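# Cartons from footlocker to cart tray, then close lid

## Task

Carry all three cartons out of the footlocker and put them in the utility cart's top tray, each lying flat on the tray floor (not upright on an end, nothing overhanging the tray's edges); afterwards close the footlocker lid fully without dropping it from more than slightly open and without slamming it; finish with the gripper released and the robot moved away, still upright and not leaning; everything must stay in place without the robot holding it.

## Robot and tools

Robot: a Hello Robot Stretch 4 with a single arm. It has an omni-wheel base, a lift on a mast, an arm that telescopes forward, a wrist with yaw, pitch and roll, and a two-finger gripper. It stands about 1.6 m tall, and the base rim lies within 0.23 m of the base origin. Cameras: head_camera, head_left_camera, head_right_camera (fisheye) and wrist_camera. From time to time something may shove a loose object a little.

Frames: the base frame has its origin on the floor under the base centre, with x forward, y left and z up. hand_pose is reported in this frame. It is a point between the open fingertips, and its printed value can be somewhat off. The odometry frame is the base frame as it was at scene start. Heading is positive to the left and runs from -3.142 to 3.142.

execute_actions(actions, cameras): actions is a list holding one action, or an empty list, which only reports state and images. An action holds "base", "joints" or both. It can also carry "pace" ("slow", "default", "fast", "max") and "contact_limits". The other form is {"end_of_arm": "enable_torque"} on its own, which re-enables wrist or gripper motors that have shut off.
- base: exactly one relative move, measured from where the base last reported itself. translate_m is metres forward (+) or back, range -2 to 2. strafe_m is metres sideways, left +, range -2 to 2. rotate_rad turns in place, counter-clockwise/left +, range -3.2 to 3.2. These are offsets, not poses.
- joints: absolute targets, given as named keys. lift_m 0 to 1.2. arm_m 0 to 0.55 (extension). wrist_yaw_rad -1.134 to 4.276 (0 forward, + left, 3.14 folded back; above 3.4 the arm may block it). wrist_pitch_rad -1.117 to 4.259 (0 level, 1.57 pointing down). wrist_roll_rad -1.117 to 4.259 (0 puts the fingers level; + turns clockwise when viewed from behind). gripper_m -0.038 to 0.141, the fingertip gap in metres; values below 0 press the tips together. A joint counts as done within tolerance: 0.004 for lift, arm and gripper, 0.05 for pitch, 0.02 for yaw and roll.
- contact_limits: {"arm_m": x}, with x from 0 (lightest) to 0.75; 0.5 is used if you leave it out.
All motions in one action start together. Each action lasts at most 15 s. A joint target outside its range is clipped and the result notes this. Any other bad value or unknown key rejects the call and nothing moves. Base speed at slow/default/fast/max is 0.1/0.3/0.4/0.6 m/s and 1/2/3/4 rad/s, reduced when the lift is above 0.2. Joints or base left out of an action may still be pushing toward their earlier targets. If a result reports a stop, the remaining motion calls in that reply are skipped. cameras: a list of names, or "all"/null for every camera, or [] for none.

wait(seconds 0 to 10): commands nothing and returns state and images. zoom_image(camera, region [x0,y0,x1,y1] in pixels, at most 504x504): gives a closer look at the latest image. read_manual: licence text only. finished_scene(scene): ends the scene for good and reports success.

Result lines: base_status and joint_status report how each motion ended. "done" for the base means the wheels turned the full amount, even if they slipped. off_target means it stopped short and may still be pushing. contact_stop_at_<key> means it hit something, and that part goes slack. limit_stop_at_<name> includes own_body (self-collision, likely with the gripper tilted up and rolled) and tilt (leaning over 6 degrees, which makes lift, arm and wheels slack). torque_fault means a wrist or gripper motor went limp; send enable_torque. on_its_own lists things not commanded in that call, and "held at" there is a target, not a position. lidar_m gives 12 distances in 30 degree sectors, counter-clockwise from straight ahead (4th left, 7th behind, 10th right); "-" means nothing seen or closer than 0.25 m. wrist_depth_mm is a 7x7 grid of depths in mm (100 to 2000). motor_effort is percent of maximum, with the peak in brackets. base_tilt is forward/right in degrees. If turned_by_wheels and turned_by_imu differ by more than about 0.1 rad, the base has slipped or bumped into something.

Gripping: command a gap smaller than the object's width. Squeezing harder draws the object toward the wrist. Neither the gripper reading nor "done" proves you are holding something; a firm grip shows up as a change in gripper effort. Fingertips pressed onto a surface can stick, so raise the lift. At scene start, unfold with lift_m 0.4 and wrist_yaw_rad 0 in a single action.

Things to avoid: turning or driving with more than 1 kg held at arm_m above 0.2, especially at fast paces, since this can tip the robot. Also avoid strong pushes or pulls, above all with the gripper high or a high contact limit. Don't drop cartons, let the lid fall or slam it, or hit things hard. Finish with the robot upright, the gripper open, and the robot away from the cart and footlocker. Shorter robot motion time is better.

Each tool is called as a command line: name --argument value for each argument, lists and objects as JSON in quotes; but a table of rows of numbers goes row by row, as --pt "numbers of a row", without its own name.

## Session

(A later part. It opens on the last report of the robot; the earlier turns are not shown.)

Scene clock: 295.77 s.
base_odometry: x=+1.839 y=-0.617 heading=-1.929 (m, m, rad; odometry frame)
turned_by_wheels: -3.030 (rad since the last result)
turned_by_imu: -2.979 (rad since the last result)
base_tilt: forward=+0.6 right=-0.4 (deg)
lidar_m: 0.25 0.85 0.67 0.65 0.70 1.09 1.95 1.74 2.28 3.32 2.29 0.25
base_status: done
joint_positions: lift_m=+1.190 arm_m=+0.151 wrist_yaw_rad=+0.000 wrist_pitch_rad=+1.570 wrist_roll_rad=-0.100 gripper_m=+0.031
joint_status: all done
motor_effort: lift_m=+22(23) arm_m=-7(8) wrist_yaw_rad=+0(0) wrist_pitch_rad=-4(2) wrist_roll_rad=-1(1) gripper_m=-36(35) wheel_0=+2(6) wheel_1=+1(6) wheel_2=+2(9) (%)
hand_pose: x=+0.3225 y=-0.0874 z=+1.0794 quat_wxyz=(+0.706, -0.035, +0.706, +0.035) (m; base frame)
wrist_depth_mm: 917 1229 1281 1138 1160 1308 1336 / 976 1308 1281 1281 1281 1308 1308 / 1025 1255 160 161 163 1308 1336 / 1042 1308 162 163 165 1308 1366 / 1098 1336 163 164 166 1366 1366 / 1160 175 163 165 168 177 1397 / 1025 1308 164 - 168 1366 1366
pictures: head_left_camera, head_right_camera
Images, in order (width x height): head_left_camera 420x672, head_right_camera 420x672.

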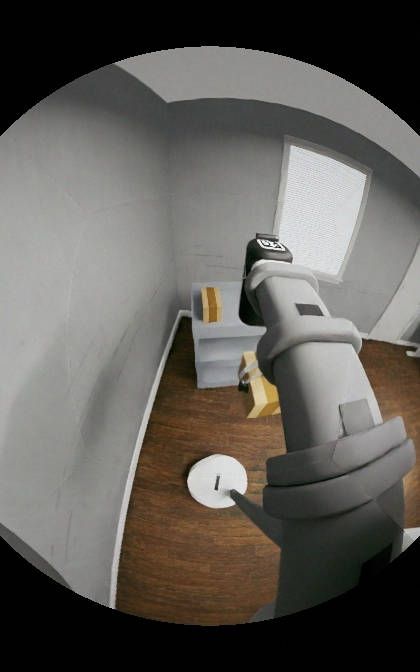

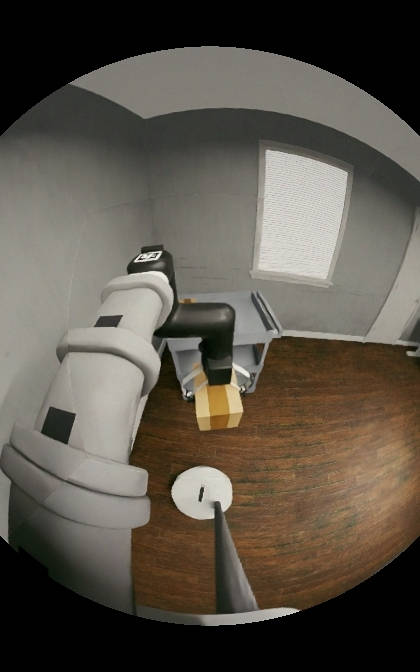

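execute_actions --actions '[{"base":{"translate_m":0.4},"joints":{"arm_m":0.42}}]' --cameras '["wrist_camera"]'

Scene clock: 302.17 s.
base_odometry: x=+1.699 y=-0.991 heading=-1.929 (m, m, rad; odometry frame)
turned_by_wheels: +0.000 (rad since the last result)
turned_by_imu: -0.002 (rad since the last result)
base_tilt: forward=+0.5 right=-0.5 (deg)
lidar_m: 0.35 0.37 0.59 0.60 0.67 1.02 2.35 2.12 3.88 3.34 0.62 0.40
base_status: done
joint_positions: lift_m=+1.190 arm_m=+0.419 wrist_yaw_rad=+0.000 wrist_pitch_rad=+1.570 wrist_roll_rad=-0.100 gripper_m=+0.031
joint_status: all done
motor_effort: lift_m=+22(22) arm_m=+8(9) wrist_yaw_rad=+1(1) wrist_pitch_rad=-4(7) wrist_roll_rad=-1(1) gripper_m=-36(35) wheel_0=+1(8) wheel_1=+3(7) wheel_2=-1(11) (%)
hand_pose: x=+0.5898 y=-0.0874 z=+1.0794 quat_wxyz=(+0.706, -0.035, +0.706, +0.035) (m; base frame)
wrist_depth_mm: 741 469 484 488 496 492 445 / 768 500 500 504 504 508 462 / 809 382 161 161 163 517 469 / 891 387 162 163 165 517 473 / 917 389 163 164 166 525 473 / 946 174 164 165 167 177 473 / 904 477 165 - 168 500 1366
pictures: wrist_camera
camera_calibration (this result's frames):
wrist_camera: T_world_to_cam=[[0.0516629, -0.998209, 0.0301757, -0.158321], [-0.99707, -0.0498499, 0.058027, 0.560559], [-0.0564188, -0.0330851, -0.997859, 1.33607], [0, 0, 0, 1]] pos_world=[0.642475, -0.0858896, 1.30546]
Images, in order (width x height): wrist_camera 616x392.

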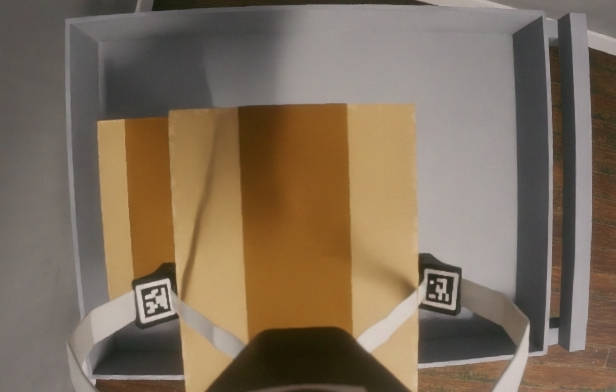

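execute_actions --actions '[{"base":{"strafe_m":-0.014},"joints":{"arm_m":0.435,"lift_m":1.06}}]' --cameras '[]'

execute_actions --actions '[{"joints":{"lift_m":0.978},"pace":"slow"}]' --cameras '["wrist_camera"]'

execute_actions --actions '[{"joints":{"gripper_m":0.125}}]' --cameras '[]'

execute_actions --actions '[{"joints":{"lift_m":1.12}}]' --cameras '["wrist_camera"]'

execute_actions --actions '[{"base":{"translate_m":-0.4},"joints":{"arm_m":0.05,"gripper_m":0.14},"pace":"fast"}]' --cameras '[]'

execute_actions --actions '[{"base":{"rotate_rad":3.03},"joints":{"lift_m":0.53,"wrist_roll_rad":0.27},"pace":"fast"}]' --cameras '[]'

execute_actions --actions '[{"base":{"strafe_m":1.83},"pace":"max"}]' --cameras '[]'

execute_actions --actions '[{"base":{"translate_m":0.95},"joints":{"arm_m":0.42},"pace":"fast"}]' --cameras '["wrist_camera"]'

Scene clock: 319.37 s.
base_odometry: x=+1.686 y=-0.986 heading=-1.929 (m, m, rad; odometry frame)
turned_by_wheels: +0.000 (rad since the last result)
turned_by_imu: +0.000 (rad since the last result)
base_tilt: forward=+0.5 right=-0.4 (deg)
lidar_m: 0.35 0.38 0.62 0.62 0.69 1.02 2.38 2.09 3.88 3.35 0.60 0.39
base_status: done
joint_positions: lift_m=+1.060 arm_m=+0.434 wrist_yaw_rad=+0.000 wrist_pitch_rad=+1.570 wrist_roll_rad=-0.100 gripper_m=+0.031
joint_status: all done
motor_effort: lift_m=+17(20) arm_m=+8(9) wrist_yaw_rad=+1(0) wrist_pitch_rad=-4(5) wrist_roll_rad=-1(1) gripper_m=-36(35) wheel_0=+2(9) wheel_1=+0(11) wheel_2=+0(2) (%)
hand_pose: x=+0.6047 y=-0.0874 z=+0.9498 quat_wxyz=(+0.706, -0.035, +0.706, +0.035) (m; base frame)
wrist_depth_mm: 362 364 370 370 375 377 382 / 364 370 370 373 377 382 384 / 252 256 160 162 163 384 387 / 255 256 161 163 166 389 389 / 256 258 163 164 166 387 392 / 258 175 164 165 167 178 399 / 260 264 165 - 169 394 399
pictures: none
No camera images: the call's "cameras" was empty. Leave "cameras" out to get every camera's image.

Scene clock: 320.93 s.
base_odometry: x=+1.686 y=-0.986 heading=-1.929 (m, m, rad; odometry frame)
turned_by_wheels: +0.000 (rad since the last result)
turned_by_imu: +0.000 (rad since the last result)
base_tilt: forward=+0.5 right=-0.5 (deg)
lidar_m: 0.36 0.37 0.64 0.59 0.69 1.03 2.37 2.10 3.87 3.35 0.61 0.41
base_status: not commanded
joint_positions: lift_m=+0.978 arm_m=+0.434 wrist_yaw_rad=+0.000 wrist_pitch_rad=+1.570 wrist_roll_rad=-0.100 gripper_m=+0.031
joint_status: all done
motor_effort: lift_m=+17(17) arm_m=+8(8) wrist_yaw_rad=+1(0) wrist_pitch_rad=-4(4) wrist_roll_rad=+0(0) gripper_m=-34(35) wheel_0=+2(2) wheel_1=+0(0) wheel_2=+0(0) (%)
hand_pose: x=+0.6048 y=-0.0874 z=+0.8678 quat_wxyz=(+0.706, -0.035, +0.706, +0.035) (m; base frame)
wrist_depth_mm: 282 285 289 291 293 296 298 / 190 287 290 293 294 297 300 / 174 235 160 162 163 301 304 / 175 252 161 163 165 303 306 / 177 232 163 164 166 309 307 / 178 174 163 164 167 177 312 / 178 237 165 - 168 312 312
pictures: wrist_camera
camera_calibration (this result's frames):
wrist_camera: T_world_to_cam=[[0.0516668, -0.998209, 0.0301671, -0.152704], [-0.99706, -0.0498486, 0.0581927, 0.587572], [-0.0565847, -0.033085, -0.997849, 1.12592], [0, 0, 0, 1]] pos_world=[0.657445, -0.0858896, 1.09392]
Images, in order (width x height): wrist_camera 616x392.

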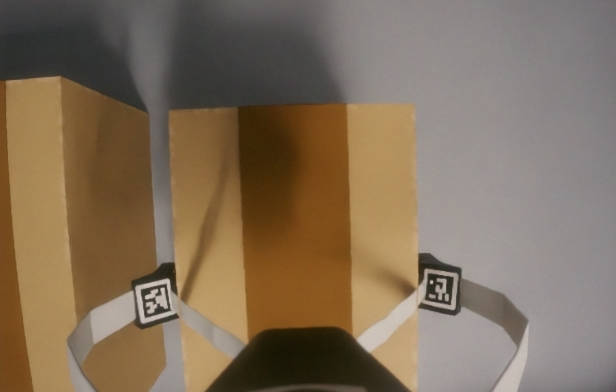

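Scene clock: 322.77 s.
base_odometry: x=+1.686 y=-0.986 heading=-1.929 (m, m, rad; odometry frame)
turned_by_wheels: +0.000 (rad since the last result)
turned_by_imu: +0.000 (rad since the last result)
base_tilt: forward=+0.4 right=-0.4 (deg)
lidar_m: 0.34 0.37 0.63 0.60 0.66 1.01 2.37 2.12 3.87 3.34 0.60 0.40
base_status: not commanded
joint_positions: lift_m=+0.978 arm_m=+0.434 wrist_yaw_rad=-0.001 wrist_pitch_rad=+1.571 wrist_roll_rad=-0.100 gripper_m=+0.125
joint_status: all done
motor_effort: lift_m=+15(16) arm_m=+8(8) wrist_yaw_rad=+3(3) wrist_pitch_rad=-6(12) wrist_roll_rad=+0(1) gripper_m=-1(36) wheel_0=+2(2) wheel_1=+0(0) wheel_2=+0(0) (%)
hand_pose: x=+0.6045 y=-0.0874 z=+0.8679 quat_wxyz=(+0.706, -0.035, +0.706, +0.035) (m; base frame)
wrist_depth_mm: 287 290 296 294 298 303 304 / 192 291 294 298 300 304 307 / 177 258 181 182 184 304 307 / 179 255 182 183 185 307 310 / 180 218 183 185 187 310 314 / 181 199 185 185 188 314 319 / 182 220 186 - 312 317 317
pictures: none
No camera images: the call's "cameras" was empty. Leave "cameras" out to get every camera's image.

Scene clock: 324.43 s.
base_odometry: x=+1.686 y=-0.986 heading=-1.929 (m, m, rad; odometry frame)
turned_by_wheels: +0.000 (rad since the last result)
turned_by_imu: +0.000 (rad since the last result)
base_tilt: forward=+0.4 right=-0.5 (deg)
lidar_m: 0.35 0.39 0.64 0.61 0.64 1.03 2.37 2.10 3.87 3.31 0.67 0.39
base_status: not commanded
joint_positions: lift_m=+1.120 arm_m=+0.434 wrist_yaw_rad=+0.000 wrist_pitch_rad=+1.570 wrist_roll_rad=-0.100 gripper_m=+0.125
joint_status: all done
motor_effort: lift_m=+21(21) arm_m=+7(8) wrist_yaw_rad=+1(2) wrist_pitch_rad=-3(6) wrist_roll_rad=-1(0) gripper_m=+0(1) wheel_0=+2(2) wheel_1=+0(0) wheel_2=+0(0) (%)
hand_pose: x=+0.6049 y=-0.0874 z=+1.0095 quat_wxyz=(+0.707, -0.035, +0.706, +0.035) (m; base frame)
wrist_depth_mm: 402 421 424 433 433 439 415 / 418 430 430 433 442 442 421 / 314 314 433 433 445 449 427 / 315 317 373 322 445 452 436 / 319 320 410 325 449 452 439 / 364 322 355 327 452 455 436 / 399 325 445 - 455 459 433
pictures: wrist_camera
camera_calibration (this result's frames):
wrist_camera: T_world_to_cam=[[0.0513607, -0.998224, 0.03019, -0.156823], [-0.9971, -0.0495563, 0.0577512, 0.579938], [-0.0561525, -0.0330686, -0.997874, 1.26705], [0, 0, 0, 1]] pos_world=[0.657458, -0.0859052, 1.2356]
Images, in order (width x height): wrist_camera 616x392.

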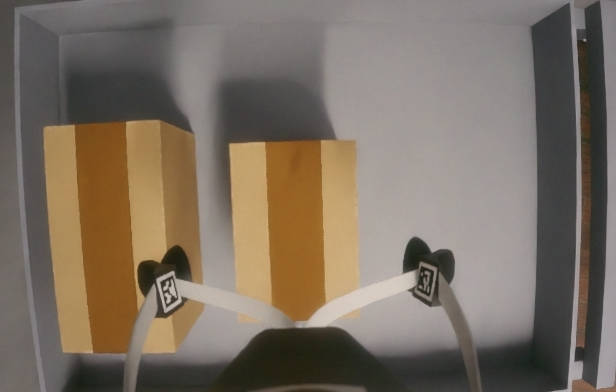

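Scene clock: 327.17 s.
base_odometry: x=+1.826 y=-0.612 heading=-1.929 (m, m, rad; odometry frame)
turned_by_wheels: +0.000 (rad since the last result)
turned_by_imu: +0.002 (rad since the last result)
base_tilt: forward=+0.4 right=-0.4 (deg)
lidar_m: 0.76 0.87 0.65 0.63 0.73 1.10 1.96 1.75 2.23 3.30 2.29 0.83
base_status: done
joint_positions: lift_m=+1.120 arm_m=+0.051 wrist_yaw_rad=+0.000 wrist_pitch_rad=+1.570 wrist_roll_rad=-0.100 gripper_m=+0.140
joint_status: all done
motor_effort: lift_m=+20(20) arm_m=-7(8) wrist_yaw_rad=+1(1) wrist_pitch_rad=-4(2) wrist_roll_rad=-1(1) gripper_m=+0(1) wheel_0=-1(0) wheel_1=-2(3) wheel_2=+1(11) (%)
hand_pose: x=+0.2224 y=-0.0874 z=+1.0095 quat_wxyz=(+0.706, -0.035, +0.706, +0.035) (m; base frame)
wrist_depth_mm: 946 1205 1182 1229 1255 1205 1255 / 991 1205 1205 1205 1229 1255 1255 / 1060 1205 1205 1255 1229 1281 1255 / 1098 1229 1229 1229 1281 1281 1281 / 1118 1229 1025 1025 1255 1308 1308 / 1182 1229 1042 960 1281 1281 1308 / 1205 1255 1255 - 1336 1281 1281
pictures: none
No camera images: the call's "cameras" was empty. Leave "cameras" out to get every camera's image.

Scene clock: 330.90 s.
base_odometry: x=+1.826 y=-0.612 heading=+1.101 (m, m, rad; odometry frame)
turned_by_wheels: +3.029 (rad since the last result)
turned_by_imu: +2.978 (rad since the last result)
base_tilt: forward=+0.4 right=-0.5 (deg)
lidar_m: 1.96 1.71 1.98 3.32 2.54 0.88 0.77 0.77 0.71 0.66 0.68 0.98
base_status: done
joint_positions: lift_m=+0.530 arm_m=+0.051 wrist_yaw_rad=+0.000 wrist_pitch_rad=+1.570 wrist_roll_rad=+0.270 gripper_m=+0.140
joint_status: all done
motor_effort: lift_m=+15(19) arm_m=-7(8) wrist_yaw_rad=+0(1) wrist_pitch_rad=-4(5) wrist_roll_rad=+0(4) gripper_m=+0(2) wheel_0=-4(9) wheel_1=-2(10) wheel_2=-3(7) (%)
hand_pose: x=+0.2224 y=-0.0874 z=+0.4200 quat_wxyz=(+0.701, +0.095, +0.700, -0.095) (m; base frame)
wrist_depth_mm: 627 627 621 634 640 647 647 / 634 627 634 640 640 654 661 / 621 634 640 647 654 661 668 / 627 640 647 654 654 661 668 / 634 634 640 473 654 661 676 / 647 647 436 439 445 668 691 / 640 452 439 - 452 683 683
pictures: none
No camera images: the call's "cameras" was empty. Leave "cameras" out to get every camera's image.

Scene clock: 335.87 s.
base_odometry: x=+0.195 y=+0.218 heading=+1.100 (m, m, rad; odometry frame)
turned_by_wheels: +0.000 (rad since the last result)
turned_by_imu: +0.000 (rad since the last result)
base_tilt: forward=+0.5 right=-0.5 (deg)
lidar_m: 1.39 2.08 2.33 1.46 1.49 1.78 1.76 1.85 1.70 2.52 2.63 1.44
base_status: done
joint_positions: lift_m=+0.530 arm_m=+0.051 wrist_yaw_rad=+0.000 wrist_pitch_rad=+1.570 wrist_roll_rad=+0.270 gripper_m=+0.140
joint_status: not commanded
motor_effort: lift_m=+17(17) arm_m=-7(7) wrist_yaw_rad=+1(2) wrist_pitch_rad=-4(4) wrist_roll_rad=+1(1) gripper_m=+0(0) wheel_0=+2(15) wheel_1=-2(10) wheel_2=+0(2) (%)
hand_pose: x=+0.2224 y=-0.0874 z=+0.4198 quat_wxyz=(+0.701, +0.095, +0.700, -0.095) (m; base frame)
wrist_depth_mm: 615 627 627 640 647 647 654 / 627 627 634 647 647 647 647 / 627 634 640 640 640 654 668 / 627 634 647 647 654 661 661 / 634 640 654 477 654 668 661 / 640 530 436 436 442 668 676 / 640 452 439 - 452 676 691
pictures: none
No camera images: the call's "cameras" was empty. Leave "cameras" out to get every camera's image.

Scene clock: 339.53 s.
base_odometry: x=+0.625 y=+1.064 heading=+1.101 (m, m, rad; odometry frame)
turned_by_wheels: +0.000 (rad since the last result)
turned_by_imu: -0.004 (rad since the last result)
base_tilt: forward=+0.5 right=-0.4 (deg)
lidar_m: 0.45 1.08 1.49 2.23 1.85 2.09 2.71 2.35 2.53 2.52 0.65 0.46
base_status: done
joint_positions: lift_m=+0.530 arm_m=+0.419 wrist_yaw_rad=+0.000 wrist_pitch_rad=+1.570 wrist_roll_rad=+0.270 gripper_m=+0.140
joint_status: all done
motor_effort: lift_m=+17(17) arm_m=+8(8) wrist_yaw_rad=+0(2) wrist_pitch_rad=-4(4) wrist_roll_rad=+1(1) gripper_m=+1(1) wheel_0=+1(8) wheel_1=+1(7) wheel_2=+0(14) (%)
hand_pose: x=+0.5899 y=-0.0874 z=+0.4198 quat_wxyz=(+0.701, +0.095, +0.700, -0.095) (m; base frame)
wrist_depth_mm: 609 407 530 609 615 621 627 / 634 418 609 615 621 627 634 / 627 627 554 615 621 634 634 / 634 640 480 504 634 640 640 / 634 640 421 627 627 512 445 / 640 640 347 455 397 351 353 / 640 654 654 - 340 683 676
pictures: wrist_camera
camera_calibration (this result's frames):
wrist_camera: T_world_to_cam=[[-0.312302, -0.949514, 0.0298475, 0.0806635], [-0.947801, 0.313559, 0.0579092, 0.601632], [-0.0643446, -0.0102044, -0.997876, 0.684617], [0, 0, 0, 1]] pos_world=[0.63947, -0.10507, 0.645915]
Images, in order (width x height): wrist_camera 616x392.

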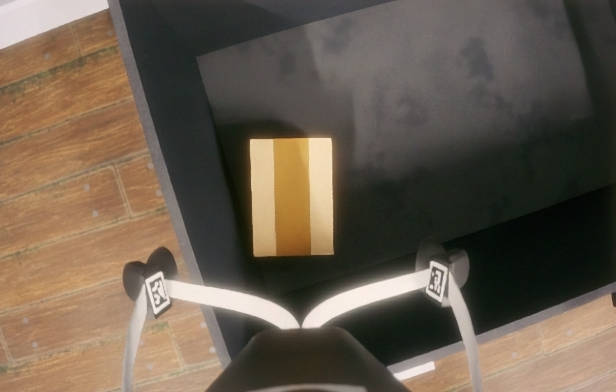

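execute_actions --actions '[{"joints":{"arm_m":0.445,"lift_m":0.48,"gripper_m":0.128,"wrist_roll_rad":0.29}}]' --cameras '[]'

execute_actions --actions '[{"joints":{"lift_m":0.31},"pace":"slow"}]' --cameras '["wrist_camera"]'

Scene clock: 348.13 s.
base_odometry: x=+0.625 y=+1.064 heading=+1.101 (m, m, rad; odometry frame)
turned_by_wheels: +0.000 (rad since the last result)
turned_by_imu: +0.000 (rad since the last result)
base_tilt: forward=+0.5 right=-0.3 (deg)
lidar_m: 0.43 1.08 1.49 2.24 1.86 2.10 2.70 2.35 2.51 2.52 0.62 0.45
base_status: not commanded
joint_positions: lift_m=+0.480 arm_m=+0.444 wrist_yaw_rad=+0.000 wrist_pitch_rad=+1.570 wrist_roll_rad=+0.290 gripper_m=+0.128
joint_status: all done
motor_effort: lift_m=+15(16) arm_m=+8(7) wrist_yaw_rad=+1(0) wrist_pitch_rad=-3(3) wrist_roll_rad=+1(1) gripper_m=-1(1) wheel_0=+1(1) wheel_1=+1(1) wheel_2=+1(1) (%)
hand_pose: x=+0.6148 y=-0.0874 z=+0.3700 quat_wxyz=(+0.700, +0.102, +0.699, -0.102) (m; base frame)
wrist_depth_mm: 569 320 488 559 564 574 569 / 574 317 559 564 564 574 580 / 574 322 564 569 574 585 591 / 580 574 452 455 574 580 597 / 591 591 392 462 580 569 488 / 591 597 287 554 439 392 362 / 597 603 298 - 370 312 290
pictures: none
No camera images: the call's "cameras" was empty. Leave "cameras" out to get every camera's image.

Scene clock: 349.53 s.
base_odometry: x=+0.625 y=+1.064 heading=+1.100 (m, m, rad; odometry frame)
turned_by_wheels: +0.000 (rad since the last result)
turned_by_imu: -0.030 (rad since the last result)
base_tilt: forward=+0.5 right=-0.5 (deg)
lidar_m: 0.43 1.08 1.46 2.23 1.81 2.03 2.73 2.37 2.50 2.48 0.65 0.46
base_status: not commanded
joint_positions: lift_m=+0.429 arm_m=+0.444 wrist_yaw_rad=+0.000 wrist_pitch_rad=+1.570 wrist_roll_rad=+0.290 gripper_m=+0.128
joint_status: lift_m contact_stop (moved -0.051 of -0.170)
on_its_own: lift_m is slack since a contact_stop (your +0.310 is given up)
motor_effort: lift_m=+18(18) arm_m=+7(8) wrist_yaw_rad=+1(1) wrist_pitch_rad=-4(33) wrist_roll_rad=+1(12) gripper_m=+0(8) wheel_0=-2(8) wheel_1=+0(4) wheel_2=+0(12) (%)
hand_pose: x=+0.6149 y=-0.0874 z=+0.3192 quat_wxyz=(+0.700, +0.102, +0.699, -0.102) (m; base frame)
wrist_depth_mm: 248 382 480 508 517 525 525 / 228 375 512 517 521 525 525 / 215 327 512 517 521 530 530 / 216 287 418 402 521 535 539 / 535 235 410 410 530 539 473 / 535 207 343 410 433 389 353 / 539 241 306 - 373 314 287
pictures: wrist_camera
camera_calibration (this result's frames):
wrist_camera: T_world_to_cam=[[-0.331247, -0.94307, 0.0299245, 0.103682], [-0.941315, 0.332477, 0.0581832, 0.628789], [-0.06482, -0.00889536, -0.997857, 0.586202], [0, 0, 0, 1]] pos_world=[0.664231, -0.106064, 0.545258]
Images, in order (width x height): wrist_camera 616x392.

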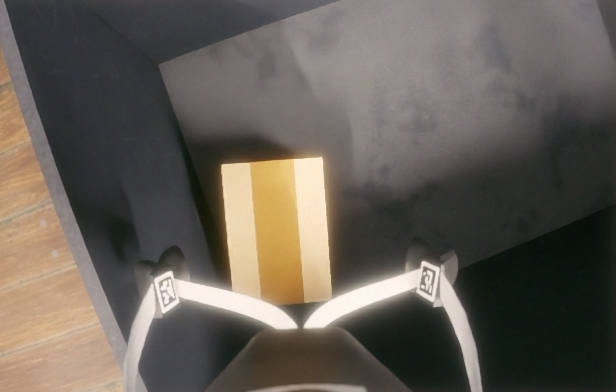

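execute_actions --actions '[{"joints":{"lift_m":0.29,"wrist_roll_rad":0.25,"gripper_m":0.12},"pace":"slow"}]' --cameras '[]'

execute_actions --actions '[{"base":{"strafe_m":0.014},"pace":"slow"}]' --cameras '["wrist_camera"]'

Scene clock: 357.27 s.
base_odometry: x=+0.625 y=+1.064 heading=+1.100 (m, m, rad; odometry frame)
turned_by_wheels: +0.000 (rad since the last result)
turned_by_imu: +0.000 (rad since the last result)
base_tilt: forward=+0.6 right=-0.4 (deg)
lidar_m: 0.40 1.06 1.44 2.23 1.85 2.01 2.70 2.33 2.49 2.50 0.64 0.46
base_status: not commanded
joint_positions: lift_m=+0.290 arm_m=+0.444 wrist_yaw_rad=+0.000 wrist_pitch_rad=+1.570 wrist_roll_rad=+0.250 gripper_m=+0.120
joint_status: all done
motor_effort: lift_m=+15(16) arm_m=+7(7) wrist_yaw_rad=+1(0) wrist_pitch_rad=-4(4) wrist_roll_rad=-1(2) gripper_m=-1(2) wheel_0=-2(2) wheel_1=+0(0) wheel_2=+0(0) (%)
hand_pose: x=+0.6149 y=-0.0874 z=+0.1800 quat_wxyz=(+0.702, +0.088, +0.701, -0.088) (m; base frame)
wrist_depth_mm: 230 368 370 375 377 382 384 / 216 351 375 379 379 382 387 / 202 312 375 379 382 387 389 / 187 279 262 263 387 389 392 / 175 231 263 267 389 394 397 / 161 206 266 267 394 394 368 / 153 193 270 - 375 315 297
pictures: none
No camera images: the call's "cameras" was empty. Leave "cameras" out to get every camera's image.

Scene clock: 358.23 s.
base_odometry: x=+0.613 y=+1.071 heading=+1.100 (m, m, rad; odometry frame)
turned_by_wheels: +0.000 (rad since the last result)
turned_by_imu: +0.000 (rad since the last result)
base_tilt: forward=+0.6 right=-0.3 (deg)
lidar_m: 0.44 1.08 1.45 2.24 1.85 2.03 2.72 2.32 2.50 2.53 0.65 0.43
base_status: done
joint_positions: lift_m=+0.290 arm_m=+0.444 wrist_yaw_rad=+0.000 wrist_pitch_rad=+1.570 wrist_roll_rad=+0.250 gripper_m=+0.120
joint_status: not commanded
motor_effort: lift_m=+15(15) arm_m=+6(7) wrist_yaw_rad=+1(1) wrist_pitch_rad=-4(4) wrist_roll_rad=-1(1) gripper_m=+0(0) wheel_0=-3(7) wheel_1=+4(3) wheel_2=+0(0) (%)
hand_pose: x=+0.6149 y=-0.0874 z=+0.1800 quat_wxyz=(+0.702, +0.088, +0.701, -0.088) (m; base frame)
wrist_depth_mm: 206 351 373 373 379 379 387 / 193 312 375 377 379 387 384 / 179 277 377 379 384 389 389 / 167 250 264 263 387 389 397 / 155 214 266 267 389 397 397 / 144 186 267 267 394 394 368 / 136 172 268 - 370 315 298
pictures: wrist_camera
camera_calibration (this result's frames):
wrist_camera: T_world_to_cam=[[-0.293991, -0.955339, 0.0299483, 0.0838604], [-0.953635, 0.29529, 0.0581754, 0.641213], [-0.0644206, -0.0114567, -0.997857, 0.446845], [0, 0, 0, 1]] pos_world=[0.664924, -0.10411, 0.406073]
Images, in order (width x height): wrist_camera 616x392.

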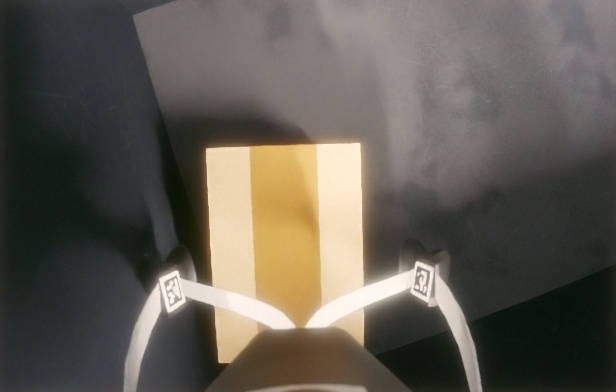

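execute_actions --actions '[{"base":{"strafe_m":0.007},"pace":"slow"}]' --cameras '[]'

execute_actions --actions '[{"joints":{"lift_m":0.208},"pace":"slow"}]' --cameras '["wrist_camera"]'

execute_actions --actions '[{"joints":{"gripper_m":0.03}}]' --cameras '["wrist_camera"]'

Scene clock: 365.27 s.
base_odometry: x=+0.606 y=+1.074 heading=+1.100 (m, m, rad; odometry frame)
turned_by_wheels: +0.000 (rad since the last result)
turned_by_imu: +0.000 (rad since the last result)
base_tilt: forward=+0.5 right=-0.5 (deg)
lidar_m: 0.43 1.07 1.45 2.21 1.82 2.03 2.69 2.35 2.49 2.52 0.65 0.45
base_status: done
joint_positions: lift_m=+0.290 arm_m=+0.444 wrist_yaw_rad=+0.000 wrist_pitch_rad=+1.570 wrist_roll_rad=+0.250 gripper_m=+0.120
joint_status: not commanded
motor_effort: lift_m=+15(15) arm_m=+7(7) wrist_yaw_rad=+2(1) wrist_pitch_rad=-4(4) wrist_roll_rad=-1(1) gripper_m=-1(1) wheel_0=-3(8) wheel_1=+2(6) wheel_2=+0(1) (%)
hand_pose: x=+0.6149 y=-0.0874 z=+0.1800 quat_wxyz=(+0.702, +0.088, +0.701, -0.088) (m; base frame)
wrist_depth_mm: 195 329 370 373 379 384 382 / 181 294 375 377 382 384 392 / 168 262 377 379 384 387 389 / 157 235 264 265 384 392 392 / 146 204 266 266 268 392 397 / 135 179 268 267 272 394 370 / 128 161 262 - 364 319 296
pictures: none
No camera images: the call's "cameras" was empty. Leave "cameras" out to get every camera's image.

Scene clock: 366.83 s.
base_odometry: x=+0.606 y=+1.074 heading=+1.100 (m, m, rad; odometry frame)
turned_by_wheels: +0.000 (rad since the last result)
turned_by_imu: +0.000 (rad since the last result)
base_tilt: forward=+0.5 right=-0.5 (deg)
lidar_m: 0.42 1.06 1.44 2.22 1.81 2.04 2.70 2.37 2.49 2.52 0.62 0.43
base_status: not commanded
joint_positions: lift_m=+0.209 arm_m=+0.444 wrist_yaw_rad=+0.000 wrist_pitch_rad=+1.570 wrist_roll_rad=+0.250 gripper_m=+0.120
joint_status: all done
motor_effort: lift_m=+9(14) arm_m=+7(7) wrist_yaw_rad=+0(1) wrist_pitch_rad=-4(6) wrist_roll_rad=-1(1) gripper_m=+0(1) wheel_0=-3(3) wheel_1=+2(2) wheel_2=+0(0) (%)
hand_pose: x=+0.6150 y=-0.0874 z=+0.0984 quat_wxyz=(+0.702, +0.088, +0.701, -0.088) (m; base frame)
wrist_depth_mm: 196 291 296 298 301 304 307 / 183 293 298 303 303 309 309 / 170 264 184 186 304 307 312 / 158 237 185 186 189 310 315 / 147 205 187 187 190 314 319 / 136 178 187 188 190 315 317 / 129 166 189 - 315 315 300
pictures: wrist_camera
camera_calibration (this result's frames):
wrist_camera: T_world_to_cam=[[-0.293869, -0.955378, 0.0299152, 0.0862366], [-0.95368, 0.295165, 0.0580676, 0.646015], [-0.0643064, -0.0114653, -0.997864, 0.365405], [0, 0, 0, 1]] pos_world=[0.664932, -0.104103, 0.324533]
Images, in order (width x height): wrist_camera 616x392.

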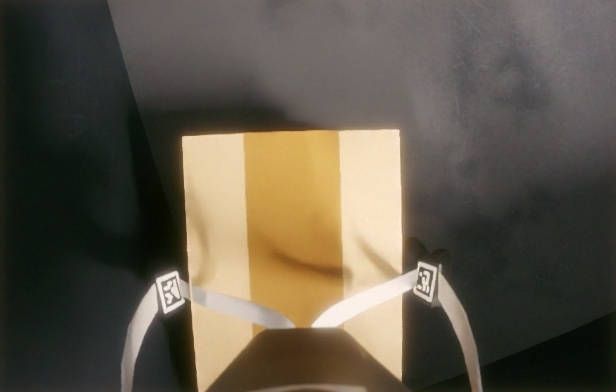

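Scene clock: 368.60 s.
base_odometry: x=+0.606 y=+1.074 heading=+1.100 (m, m, rad; odometry frame)
turned_by_wheels: +0.000 (rad since the last result)
turned_by_imu: +0.000 (rad since the last result)
base_tilt: forward=+0.6 right=-0.3 (deg)
lidar_m: 0.44 1.05 1.44 2.21 1.80 2.03 2.72 2.35 2.48 2.53 0.64 0.45
base_status: not commanded
joint_positions: lift_m=+0.208 arm_m=+0.444 wrist_yaw_rad=+0.000 wrist_pitch_rad=+1.570 wrist_roll_rad=+0.250 gripper_m=+0.031
joint_status: all done
motor_effort: lift_m=+16(16) arm_m=+7(7) wrist_yaw_rad=+0(1) wrist_pitch_rad=-3(2) wrist_roll_rad=-1(1) gripper_m=-35(38) wheel_0=-2(3) wheel_1=+2(2) wheel_2=+0(0) (%)
hand_pose: x=+0.6150 y=-0.0874 z=+0.0979 quat_wxyz=(+0.702, +0.088, +0.701, -0.088) (m; base frame)
wrist_depth_mm: 192 289 290 291 294 298 300 / 179 289 294 294 298 300 303 / 167 249 162 162 164 301 306 / 156 233 162 163 165 306 306 / 145 203 163 164 166 307 309 / 132 170 164 165 167 177 314 / 120 174 165 - 169 312 298
pictures: wrist_camera
camera_calibration (this result's frames):
wrist_camera: T_world_to_cam=[[-0.293842, -0.955387, 0.0298674, 0.086256], [-0.953699, 0.295133, 0.0579125, 0.646121], [-0.0641437, -0.0114674, -0.997875, 0.364737], [0, 0, 0, 1]] pos_world=[0.664946, -0.104101, 0.323967]
Images, in order (width x height): wrist_camera 616x392.

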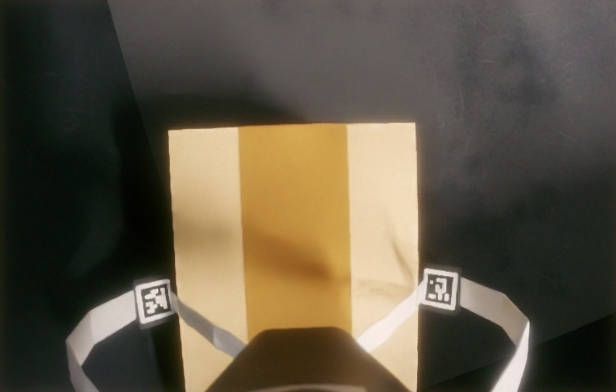

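execute_actions --actions '[{"base":{"strafe_m":-0.03},"joints":{"lift_m":0.6}}]' --cameras '[]'

execute_actions --actions '[{"base":{"translate_m":-0.92},"joints":{"arm_m":0.15,"wrist_roll_rad":-0.1}}]' --cameras '[]'

execute_actions --actions '[{"base":{"strafe_m":-1.69},"pace":"fast"}]' --cameras '[]'

execute_actions --actions '[{"base":{"rotate_rad":-3.0},"joints":{"lift_m":1.19}}]' --cameras '[]'

execute_actions --actions '[{"base":{"translate_m":0.36},"joints":{"arm_m":0.42}}]' --cameras '["wrist_camera"]'

Scene clock: 381.10 s.
base_odometry: x=+0.633 y=+1.060 heading=+1.100 (m, m, rad; odometry frame)
turned_by_wheels: +0.000 (rad since the last result)
turned_by_imu: +0.000 (rad since the last result)
base_tilt: forward=+0.5 right=-0.4 (deg)
lidar_m: 0.42 1.08 1.45 2.26 1.90 2.05 2.70 2.36 2.47 2.50 0.65 0.44
base_status: done
joint_positions: lift_m=+0.600 arm_m=+0.444 wrist_yaw_rad=+0.000 wrist_pitch_rad=+1.570 wrist_roll_rad=+0.250 gripper_m=+0.031
joint_status: all done
motor_effort: lift_m=+22(24) arm_m=+7(6) wrist_yaw_rad=+0(0) wrist_pitch_rad=-3(4) wrist_roll_rad=-1(1) gripper_m=-35(34) wheel_0=+0(8) wheel_1=-2(5) wheel_2=-1(0) (%)
hand_pose: x=+0.6150 y=-0.0874 z=+0.4894 quat_wxyz=(+0.702, +0.088, +0.701, -0.088) (m; base frame)
wrist_depth_mm: 597 407 488 585 683 691 691 / 691 496 676 683 683 699 699 / 699 699 161 162 164 699 715 / 707 707 162 163 165 699 715 / 699 707 163 165 166 591 496 / 699 174 164 165 167 177 585 / 707 715 165 - 169 750 768
pictures: none
No camera images: the call's "cameras" was empty. Leave "cameras" out to get every camera's image.

Scene clock: 385.63 s.
base_odometry: x=+0.216 y=+0.240 heading=+1.100 (m, m, rad; odometry frame)
turned_by_wheels: +0.000 (rad since the last result)
turned_by_imu: +0.004 (rad since the last result)
base_tilt: forward=+0.6 right=-0.5 (deg)
lidar_m: 0.26 2.01 2.34 1.43 1.48 1.85 1.79 1.87 1.74 2.52 2.61 0.25
base_status: done
joint_positions: lift_m=+0.600 arm_m=+0.151 wrist_yaw_rad=+0.000 wrist_pitch_rad=+1.570 wrist_roll_rad=-0.100 gripper_m=+0.031
joint_status: all done
motor_effort: lift_m=+22(22) arm_m=-7(9) wrist_yaw_rad=+0(0) wrist_pitch_rad=-4(2) wrist_roll_rad=-1(5) gripper_m=-33(36) wheel_0=-2(1) wheel_1=-2(2) wheel_2=-1(11) (%)
hand_pose: x=+0.3224 y=-0.0874 z=+0.4894 quat_wxyz=(+0.706, -0.035, +0.706, +0.035) (m; base frame)
wrist_depth_mm: 691 691 699 707 715 707 723 / 691 683 707 707 715 723 723 / 691 699 161 162 164 732 723 / 699 715 162 163 164 741 723 / 707 707 163 164 166 741 741 / 715 174 164 166 167 177 741 / 707 504 165 - 169 750 759
pictures: none
No camera images: the call's "cameras" was empty. Leave "cameras" out to get every camera's image.

Scene clock: 391.00 s.
base_odometry: x=+1.722 y=-0.526 heading=+1.100 (m, m, rad; odometry frame)
turned_by_wheels: +0.000 (rad since the last result)
turned_by_imu: +0.002 (rad since the last result)
base_tilt: forward=+0.4 right=-0.4 (deg)
lidar_m: 0.27 1.67 1.95 3.16 2.56 1.83 0.79 0.76 0.86 0.81 0.84 0.25
base_status: done
joint_positions: lift_m=+0.600 arm_m=+0.151 wrist_yaw_rad=+0.000 wrist_pitch_rad=+1.570 wrist_roll_rad=-0.100 gripper_m=+0.031
joint_status: not commanded
motor_effort: lift_m=+21(22) arm_m=-7(7) wrist_yaw_rad=+1(0) wrist_pitch_rad=-4(4) wrist_roll_rad=-1(1) gripper_m=-36(35) wheel_0=+0(9) wheel_1=+3(11) wheel_2=+0(1) (%)
hand_pose: x=+0.3224 y=-0.0874 z=+0.4894 quat_wxyz=(+0.706, -0.035, +0.706, +0.035) (m; base frame)
wrist_depth_mm: 683 691 691 699 707 715 723 / 683 707 707 707 715 723 723 / 699 707 161 162 164 723 723 / 707 707 162 163 165 723 741 / 707 707 163 164 167 741 741 / 707 175 164 165 167 177 741 / 715 512 165 - 168 750 768
pictures: none
No camera images: the call's "cameras" was empty. Leave "cameras" out to get every camera's image.

Scene clock: 394.27 s.
base_odometry: x=+1.722 y=-0.526 heading=-1.900 (m, m, rad; odometry frame)
turned_by_wheels: -3.000 (rad since the last result)
turned_by_imu: -2.950 (rad since the last result)
base_tilt: forward=+0.5 right=-0.4 (deg)
lidar_m: 0.25 0.81 0.83 0.79 0.87 1.35 2.00 1.66 3.26 3.15 2.23 0.25
base_status: done
joint_positions: lift_m=+1.190 arm_m=+0.151 wrist_yaw_rad=+0.000 wrist_pitch_rad=+1.570 wrist_roll_rad=-0.100 gripper_m=+0.031
joint_status: all done
motor_effort: lift_m=+22(24) arm_m=-7(8) wrist_yaw_rad=+0(1) wrist_pitch_rad=-4(3) wrist_roll_rad=-1(1) gripper_m=-35(36) wheel_0=+2(7) wheel_1=+2(8) wheel_2=+0(9) (%)
hand_pose: x=+0.3225 y=-0.0874 z=+1.0794 quat_wxyz=(+0.707, -0.035, +0.706, +0.035) (m; base frame)
wrist_depth_mm: 1138 1255 1118 1160 1281 1308 1336 / 1160 1281 1281 1281 1308 1336 1336 / 1205 1255 160 163 164 1336 1366 / 1255 1281 161 163 165 1336 1366 / 1281 1281 163 164 166 1336 1397 / 1308 174 164 165 167 177 1366 / 1281 1308 165 - 168 1366 1397
pictures: none
No camera images: the call's "cameras" was empty. Leave "cameras" out to get every camera's image.

Scene clock: 396.93 s.
base_odometry: x=+1.606 y=-0.867 heading=-1.899 (m, m, rad; odometry frame)
turned_by_wheels: +0.000 (rad since the last result)
turned_by_imu: -0.002 (rad since the last result)
base_tilt: forward=+0.6 right=-0.4 (deg)
lidar_m: 0.41 0.44 0.79 0.76 0.86 1.31 2.34 1.99 3.86 3.17 1.80 0.45
base_status: done
joint_positions: lift_m=+1.190 arm_m=+0.419 wrist_yaw_rad=+0.000 wrist_pitch_rad=+1.570 wrist_roll_rad=-0.100 gripper_m=+0.031
joint_status: all done
motor_effort: lift_m=+22(22) arm_m=+8(9) wrist_yaw_rad=+0(1) wrist_pitch_rad=-3(6) wrist_roll_rad=+0(1) gripper_m=-35(36) wheel_0=+2(4) wheel_1=+3(7) wheel_2=+0(11) (%)
hand_pose: x=+0.5899 y=-0.0874 z=+1.0794 quat_wxyz=(+0.707, -0.035, +0.706, +0.035) (m; base frame)
wrist_depth_mm: 484 492 496 500 504 1308 1308 / 402 488 492 504 508 1308 1308 / 379 384 161 163 164 1366 1308 / 384 387 161 163 165 1336 1366 / 418 504 163 164 166 1336 1366 / 504 174 164 164 167 177 1366 / 1182 1281 164 - 169 1397 1366
pictures: wrist_camera
camera_calibration (this result's frames):
wrist_camera: T_world_to_cam=[[0.0516704, -0.998208, 0.0301898, -0.158345], [-0.997085, -0.0498656, 0.0577538, 0.56092], [-0.0561448, -0.033086, -0.997874, 1.33596], [0, 0, 0, 1]] pos_world=[0.642474, -0.0858887, 1.30551]
Images, in order (width x height): wrist_camera 616x392.

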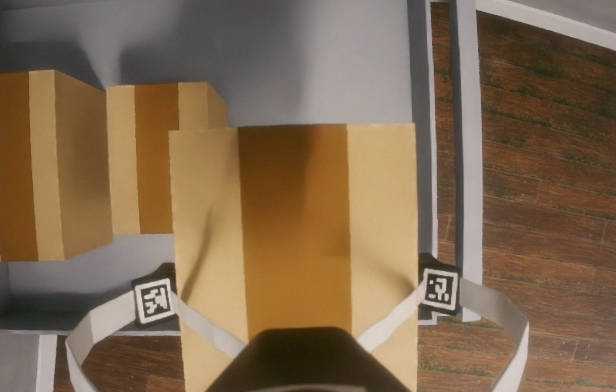

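execute_actions --actions '[{"base":{"strafe_m":-0.015},"joints":{"arm_m":0.5,"lift_m":1.12}}]' --cameras '[]'

execute_actions --actions '[{"joints":{"lift_m":0.978},"pace":"slow"}]' --cameras '["wrist_camera"]'

execute_actions --actions '[{"joints":{"gripper_m":0.125}}]' --cameras '[]'

execute_actions --actions '[{"joints":{"lift_m":1.12}}]' --cameras '["wrist_camera"]'

execute_actions --actions '[{"base":{"translate_m":-0.36},"joints":{"arm_m":0.05,"gripper_m":0.09},"pace":"fast"}]' --cameras '["head_left_camera"]'

execute_actions --actions '[{"base":{"rotate_rad":3.03},"joints":{"lift_m":0.53,"wrist_roll_rad":0},"pace":"fast"}]' --cameras '[]'

execute_actions --actions '[{"base":{"strafe_m":1.38},"pace":"max"}]' --cameras '[]'

execute_actions --actions '[{"base":{"translate_m":1.0},"joints":{"arm_m":0.45,"lift_m":0.93,"wrist_pitch_rad":1.0},"pace":"fast"}]' --cameras '["wrist_camera","head_camera"]'

Scene clock: 417.63 s.
base_odometry: x=+1.592 y=-0.862 heading=-1.899 (m, m, rad; odometry frame)
turned_by_wheels: +0.000 (rad since the last result)
turned_by_imu: +0.000 (rad since the last result)
base_tilt: forward=+0.6 right=-0.5 (deg)
lidar_m: 0.42 0.44 0.81 0.77 0.85 1.29 2.35 2.00 3.83 3.17 1.79 0.46
base_status: done
joint_positions: lift_m=+1.120 arm_m=+0.499 wrist_yaw_rad=+0.000 wrist_pitch_rad=+1.570 wrist_roll_rad=-0.100 gripper_m=+0.031
joint_status: all done
motor_effort: lift_m=+16(20) arm_m=+8(10) wrist_yaw_rad=+0(1) wrist_pitch_rad=-4(4) wrist_roll_rad=-1(0) gripper_m=-36(34) wheel_0=+2(10) wheel_1=+0(8) wheel_2=+0(1) (%)
hand_pose: x=+0.6698 y=-0.0874 z=+1.0098 quat_wxyz=(+0.707, -0.035, +0.706, +0.035) (m; base frame)
wrist_depth_mm: 418 421 427 430 433 768 1205 / 421 427 433 433 433 1205 1229 / 421 430 160 162 164 1229 1308 / 315 315 162 162 165 1255 1308 / 317 319 163 164 166 1281 1255 / 357 174 164 165 167 177 1281 / 439 442 165 - 169 424 1281
pictures: none
No camera images: the call's "cameras" was empty. Leave "cameras" out to get every camera's image.

Scene clock: 419.60 s.
base_odometry: x=+1.592 y=-0.862 heading=-1.899 (m, m, rad; odometry frame)
turned_by_wheels: +0.000 (rad since the last result)
turned_by_imu: +0.000 (rad since the last result)
base_tilt: forward=+0.5 right=-0.5 (deg)
lidar_m: 0.40 0.44 0.82 0.78 0.86 1.32 2.32 2.02 3.82 3.18 1.81 0.47
base_status: not commanded
joint_positions: lift_m=+0.978 arm_m=+0.499 wrist_yaw_rad=+0.000 wrist_pitch_rad=+1.570 wrist_roll_rad=-0.100 gripper_m=+0.031
joint_status: all done
motor_effort: lift_m=+16(16) arm_m=+8(8) wrist_yaw_rad=-1(1) wrist_pitch_rad=-4(4) wrist_roll_rad=-1(0) gripper_m=-35(35) wheel_0=+2(2) wheel_1=+0(0) wheel_2=+0(0) (%)
hand_pose: x=+0.6698 y=-0.0874 z=+0.8678 quat_wxyz=(+0.707, -0.035, +0.706, +0.035) (m; base frame)
wrist_depth_mm: 283 286 287 290 294 281 248 / 285 287 293 293 294 271 252 / 185 289 161 162 164 272 257 / 174 245 161 163 165 277 259 / 176 224 163 164 166 278 260 / 178 175 164 165 167 177 259 / 178 231 165 - 168 277 258
pictures: wrist_camera
camera_calibration (this result's frames):
wrist_camera: T_world_to_cam=[[0.0516596, -0.998209, 0.0301794, -0.156072], [-0.997074, -0.0498487, 0.0579553, 0.65265], [-0.056347, -0.033085, -0.997863, 1.12948], [0, 0, 0, 1]] pos_world=[0.722445, -0.0858896, 1.09395]
Images, in order (width x height): wrist_camera 616x392.

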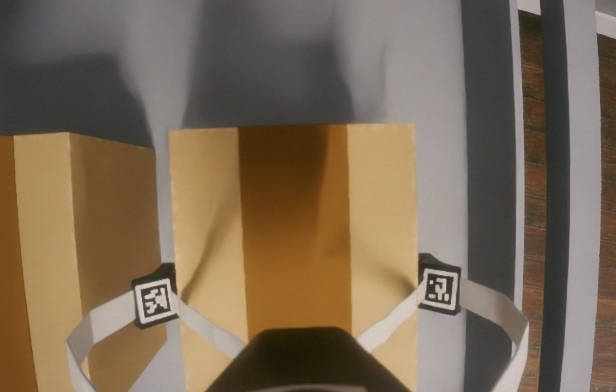

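Scene clock: 421.43 s.
base_odometry: x=+1.592 y=-0.862 heading=-1.899 (m, m, rad; odometry frame)
turned_by_wheels: +0.000 (rad since the last result)
turned_by_imu: +0.000 (rad since the last result)
base_tilt: forward=+0.5 right=-0.5 (deg)
lidar_m: 0.43 0.46 0.81 0.77 0.86 1.30 2.34 2.02 3.83 3.17 1.78 0.45
base_status: not commanded
joint_positions: lift_m=+0.978 arm_m=+0.499 wrist_yaw_rad=+0.000 wrist_pitch_rad=+1.571 wrist_roll_rad=-0.100 gripper_m=+0.125
joint_status: all done
motor_effort: lift_m=+15(16) arm_m=+8(8) wrist_yaw_rad=+2(2) wrist_pitch_rad=-6(12) wrist_roll_rad=-1(1) gripper_m=+0(35) wheel_0=+2(2) wheel_1=+0(0) wheel_2=+0(0) (%)
hand_pose: x=+0.6695 y=-0.0874 z=+0.8679 quat_wxyz=(+0.706, -0.035, +0.706, +0.035) (m; base frame)
wrist_depth_mm: 287 289 294 296 298 279 248 / 289 290 294 298 301 286 250 / 186 294 180 182 301 291 256 / 178 248 182 183 186 296 257 / 180 219 183 184 187 277 259 / 181 198 185 185 188 279 259 / 182 215 185 - 312 276 258
pictures: none
No camera images: the call's "cameras" was empty. Leave "cameras" out to get every camera's image.

Scene clock: 423.10 s.
base_odometry: x=+1.592 y=-0.862 heading=-1.899 (m, m, rad; odometry frame)
turned_by_wheels: +0.000 (rad since the last result)
turned_by_imu: +0.000 (rad since the last result)
base_tilt: forward=+0.5 right=-0.5 (deg)
lidar_m: 0.42 0.44 0.79 0.77 0.87 1.31 2.31 2.00 3.85 3.19 1.80 0.47
base_status: not commanded
joint_positions: lift_m=+1.120 arm_m=+0.499 wrist_yaw_rad=+0.000 wrist_pitch_rad=+1.570 wrist_roll_rad=-0.100 gripper_m=+0.125
joint_status: all done
motor_effort: lift_m=+21(20) arm_m=+7(8) wrist_yaw_rad=+1(2) wrist_pitch_rad=-3(6) wrist_roll_rad=-1(0) gripper_m=-2(1) wheel_0=+2(3) wheel_1=+0(0) wheel_2=+0(0) (%)
hand_pose: x=+0.6699 y=-0.0874 z=+1.0095 quat_wxyz=(+0.707, -0.035, +0.706, +0.035) (m; base frame)
wrist_depth_mm: 415 418 427 430 433 778 1205 / 427 424 430 436 442 1255 1255 / 424 427 430 436 439 1281 1255 / 317 317 364 320 449 1281 1281 / 317 319 402 327 421 1255 1308 / 359 322 327 325 430 1281 1308 / 436 445 445 - 455 1281 1308
pictures: wrist_camera
camera_calibration (this result's frames):
wrist_camera: T_world_to_cam=[[0.0513704, -0.998223, 0.0301904, -0.160168], [-0.9971, -0.0495662, 0.0577421, 0.644748], [-0.0561431, -0.0330691, -0.997875, 1.27069], [0, 0, 0, 1]] pos_world=[0.722447, -0.0859046, 1.2356]
Images, in order (width x height): wrist_camera 616x392.

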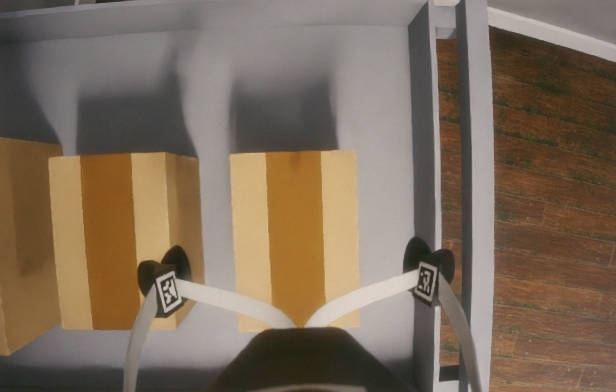

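Scene clock: 425.70 s.
base_odometry: x=+1.708 y=-0.521 heading=-1.899 (m, m, rad; odometry frame)
turned_by_wheels: +0.000 (rad since the last result)
turned_by_imu: +0.001 (rad since the last result)
base_tilt: forward=+0.5 right=-0.5 (deg)
lidar_m: 0.78 0.82 0.85 0.81 0.90 1.34 1.99 1.67 3.27 3.15 2.27 0.86
base_status: done
joint_positions: lift_m=+1.120 arm_m=+0.051 wrist_yaw_rad=+0.000 wrist_pitch_rad=+1.570 wrist_roll_rad=-0.100 gripper_m=+0.090
joint_status: all done
motor_effort: lift_m=+20(21) arm_m=-7(7) wrist_yaw_rad=+1(0) wrist_pitch_rad=-4(5) wrist_roll_rad=-1(1) gripper_m=+0(3) wheel_0=+0(7) wheel_1=-1(7) wheel_2=-1(12) (%)
hand_pose: x=+0.2223 y=-0.0874 z=+1.0095 quat_wxyz=(+0.706, -0.035, +0.706, +0.035) (m; base frame)
wrist_depth_mm: 1182 1205 1229 1182 1229 1255 1229 / 1205 1205 1205 1229 1255 1229 1255 / 1229 1229 1229 1229 1255 1281 1281 / 1229 1205 1205 1255 1229 1255 1281 / 1229 1255 1042 1025 1255 1255 1255 / 1229 1229 1025 1025 1281 1281 1281 / 1229 1229 1255 - 1308 1281 1336
pictures: head_left_camera
Images, in order (width x height): head_left_camera 420x672.

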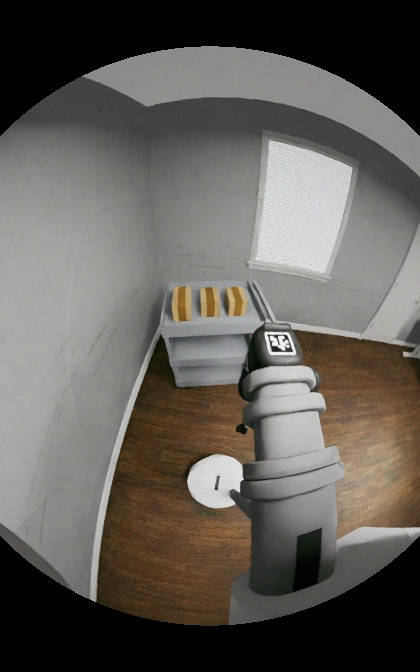

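Scene clock: 429.43 s.
base_odometry: x=+1.708 y=-0.521 heading=+1.130 (m, m, rad; odometry frame)
turned_by_wheels: +3.029 (rad since the last result)
turned_by_imu: +2.979 (rad since the last result)
base_tilt: forward=+0.5 right=-0.4 (deg)
lidar_m: 1.98 1.66 2.01 3.13 2.51 1.80 0.79 0.79 0.87 0.80 0.85 1.21
base_status: done
joint_positions: lift_m=+0.530 arm_m=+0.051 wrist_yaw_rad=+0.000 wrist_pitch_rad=+1.570 wrist_roll_rad=+0.000 gripper_m=+0.090
joint_status: all done
motor_effort: lift_m=+15(18) arm_m=-7(7) wrist_yaw_rad=+2(1) wrist_pitch_rad=-4(5) wrist_roll_rad=+0(2) gripper_m=-2(1) wheel_0=-3(5) wheel_1=-3(9) wheel_2=-1(7) (%)
hand_pose: x=+0.2224 y=-0.0874 z=+0.4199 quat_wxyz=(+0.707, +0.000, +0.707, +0.000) (m; base frame)
wrist_depth_mm: 621 621 627 634 640 640 661 / 621 627 640 640 647 647 654 / 634 627 634 640 647 661 661 / 634 640 640 640 654 661 661 / 640 640 445 530 661 668 676 / 640 436 439 439 484 676 676 / 640 433 439 - 668 676 691
pictures: none
No camera images: the call's "cameras" was empty. Leave "cameras" out to get every camera's image.

Scene clock: 433.50 s.
base_odometry: x=+0.460 y=+0.067 heading=+1.130 (m, m, rad; odometry frame)
turned_by_wheels: +0.000 (rad since the last result)
turned_by_imu: +0.000 (rad since the last result)
base_tilt: forward=+0.5 right=-0.4 (deg)
lidar_m: 1.38 2.08 2.63 1.72 1.85 1.78 1.73 1.77 1.47 2.22 2.33 1.45
base_status: done
joint_positions: lift_m=+0.530 arm_m=+0.051 wrist_yaw_rad=+0.000 wrist_pitch_rad=+1.570 wrist_roll_rad=+0.000 gripper_m=+0.090
joint_status: not commanded
motor_effort: lift_m=+16(16) arm_m=-7(7) wrist_yaw_rad=+0(2) wrist_pitch_rad=-4(4) wrist_roll_rad=+1(1) gripper_m=-2(2) wheel_0=+1(12) wheel_1=-2(15) wheel_2=+0(2) (%)
hand_pose: x=+0.2224 y=-0.0874 z=+0.4199 quat_wxyz=(+0.707, +0.000, +0.707, +0.000) (m; base frame)
wrist_depth_mm: 621 627 634 634 647 647 654 / 621 634 634 647 647 654 654 / 621 640 640 647 647 654 661 / 621 647 640 654 647 661 661 / 634 640 445 530 654 661 676 / 640 433 436 436 480 676 676 / 647 436 436 - 676 676 691
pictures: none
No camera images: the call's "cameras" was empty. Leave "cameras" out to get every camera's image.

Scene clock: 437.30 s.
base_odometry: x=+0.886 y=+0.972 heading=+1.130 (m, m, rad; odometry frame)
turned_by_wheels: +0.000 (rad since the last result)
turned_by_imu: -0.004 (rad since the last result)
base_tilt: forward=+0.6 right=-0.5 (deg)
lidar_m: 0.40 0.42 1.43 2.50 2.07 2.62 2.75 2.21 2.30 2.23 0.59 0.40
base_status: done
joint_positions: lift_m=+0.930 arm_m=+0.449 wrist_yaw_rad=+0.000 wrist_pitch_rad=+1.001 wrist_roll_rad=+0.000 gripper_m=+0.090
joint_status: all done
motor_effort: lift_m=+20(21) arm_m=+8(6) wrist_yaw_rad=+2(1) wrist_pitch_rad=-6(11) wrist_roll_rad=+0(1) gripper_m=-2(2) wheel_0=+1(8) wheel_1=+1(7) wheel_2=+3(12) (%)
hand_pose: x=+0.7752 y=-0.0874 z=+0.8651 quat_wxyz=(+0.877, +0.000, +0.480, +0.000) (m; base frame)
wrist_depth_mm: 338 342 347 357 357 357 362 / 389 399 404 410 415 421 421 / 413 421 427 421 427 433 433 / 469 477 484 496 496 508 504 / 759 569 559 585 554 609 991 / 1008 676 654 654 732 732 1060 / 976 878 991 - 976 778 991
pictures: head_camera, wrist_camera
camera_calibration (this result's frames):
wrist_camera: T_world_to_cam=[[-0.0563924, -0.998409, -0.000430365, -0.051184], [-0.871237, 0.04942, -0.488369, 1.14169], [0.487613, -0.0271653, -0.872637, 0.603179], [0, 0, 0, 1]] pos_world=[0.697681, -0.0911394, 1.0839]
Images, in order (width x height): head_camera 420x560, wrist_camera 616x392.

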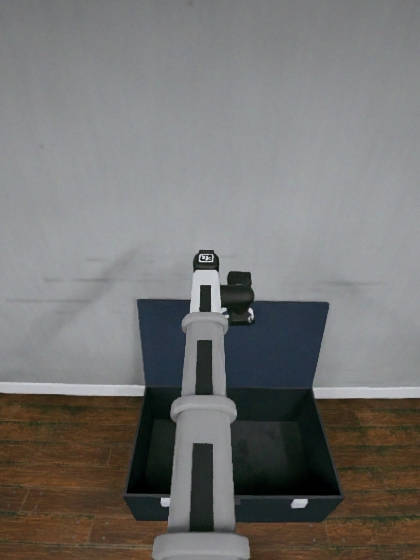

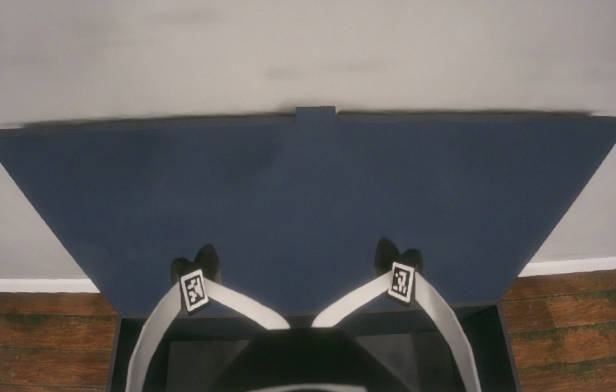

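execute_actions --actions '[{"base":{"strafe_m":-0.02},"joints":{"lift_m":0.875,"arm_m":0.49}}]' --cameras '[]'

execute_actions --actions '[{"base":{"translate_m":0.11},"pace":"slow"}]' --cameras '["wrist_camera"]'

Scene clock: 453.27 s.
base_odometry: x=+0.905 y=+0.963 heading=+1.130 (m, m, rad; odometry frame)
turned_by_wheels: +0.000 (rad since the last result)
turned_by_imu: +0.000 (rad since the last result)
base_tilt: forward=+0.5 right=-0.4 (deg)
lidar_m: 0.39 0.43 1.42 2.54 2.10 2.61 2.74 2.20 2.28 2.20 0.59 0.42
base_status: done
joint_positions: lift_m=+0.875 arm_m=+0.489 wrist_yaw_rad=+0.000 wrist_pitch_rad=+1.001 wrist_roll_rad=+0.000 gripper_m=+0.090
joint_status: all done
motor_effort: lift_m=+15(18) arm_m=+8(10) wrist_yaw_rad=+0(0) wrist_pitch_rad=-6(7) wrist_roll_rad=+1(0) gripper_m=+0(3) wheel_0=-2(10) wheel_1=-1(10) wheel_2=+0(0) (%)
hand_pose: x=+0.8152 y=-0.0874 z=+0.8105 quat_wxyz=(+0.877, +0.000, +0.480, +0.000) (m; base frame)
wrist_depth_mm: 296 297 303 307 310 310 315 / 340 347 355 347 364 366 366 / 351 347 353 357 364 364 368 / 399 402 413 415 421 424 433 / 480 477 469 496 469 517 549 / 960 574 554 559 627 621 1008 / 946 715 904 - 904 750 960
pictures: none
No camera images: the call's "cameras" was empty. Leave "cameras" out to get every camera's image.

Scene clock: 455.67 s.
base_odometry: x=+0.951 y=+1.063 heading=+1.130 (m, m, rad; odometry frame)
turned_by_wheels: +0.000 (rad since the last result)
turned_by_imu: -0.001 (rad since the last result)
base_tilt: forward=+0.5 right=-0.6 (deg)
lidar_m: 0.29 0.30 1.30 2.53 2.14 2.64 2.84 2.32 2.29 2.21 0.44 0.31
base_status: done
joint_positions: lift_m=+0.875 arm_m=+0.489 wrist_yaw_rad=+0.000 wrist_pitch_rad=+1.001 wrist_roll_rad=+0.000 gripper_m=+0.090
joint_status: not commanded
motor_effort: lift_m=+15(15) arm_m=+8(8) wrist_yaw_rad=+0(0) wrist_pitch_rad=-7(7) wrist_roll_rad=+1(1) gripper_m=-3(2) wheel_0=+2(5) wheel_1=+2(5) wheel_2=-3(7) (%)
hand_pose: x=+0.8152 y=-0.0874 z=+0.8105 quat_wxyz=(+0.877, +0.000, +0.480, +0.000) (m; base frame)
wrist_depth_mm: 175 177 181 184 186 186 - / 202 208 211 214 217 219 220 / 246 251 257 262 265 268 271 / 297 303 307 300 320 312 315 / 298 300 293 309 294 324 330 / 370 355 347 349 389 394 421 / 466 466 466 - 500 530 931
pictures: wrist_camera
camera_calibration (this result's frames):
wrist_camera: T_world_to_cam=[[-0.0564166, -0.998407, -0.000424754, -0.0489439], [-0.871284, 0.049441, -0.488282, 1.1498], [0.487525, -0.0271771, -0.872686, 0.536176], [0, 0, 0, 1]] pos_world=[0.737638, -0.0911413, 1.02932]
Images, in order (width x height): wrist_camera 616x392.

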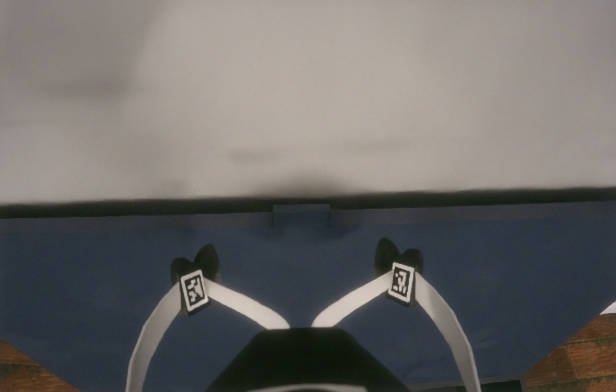

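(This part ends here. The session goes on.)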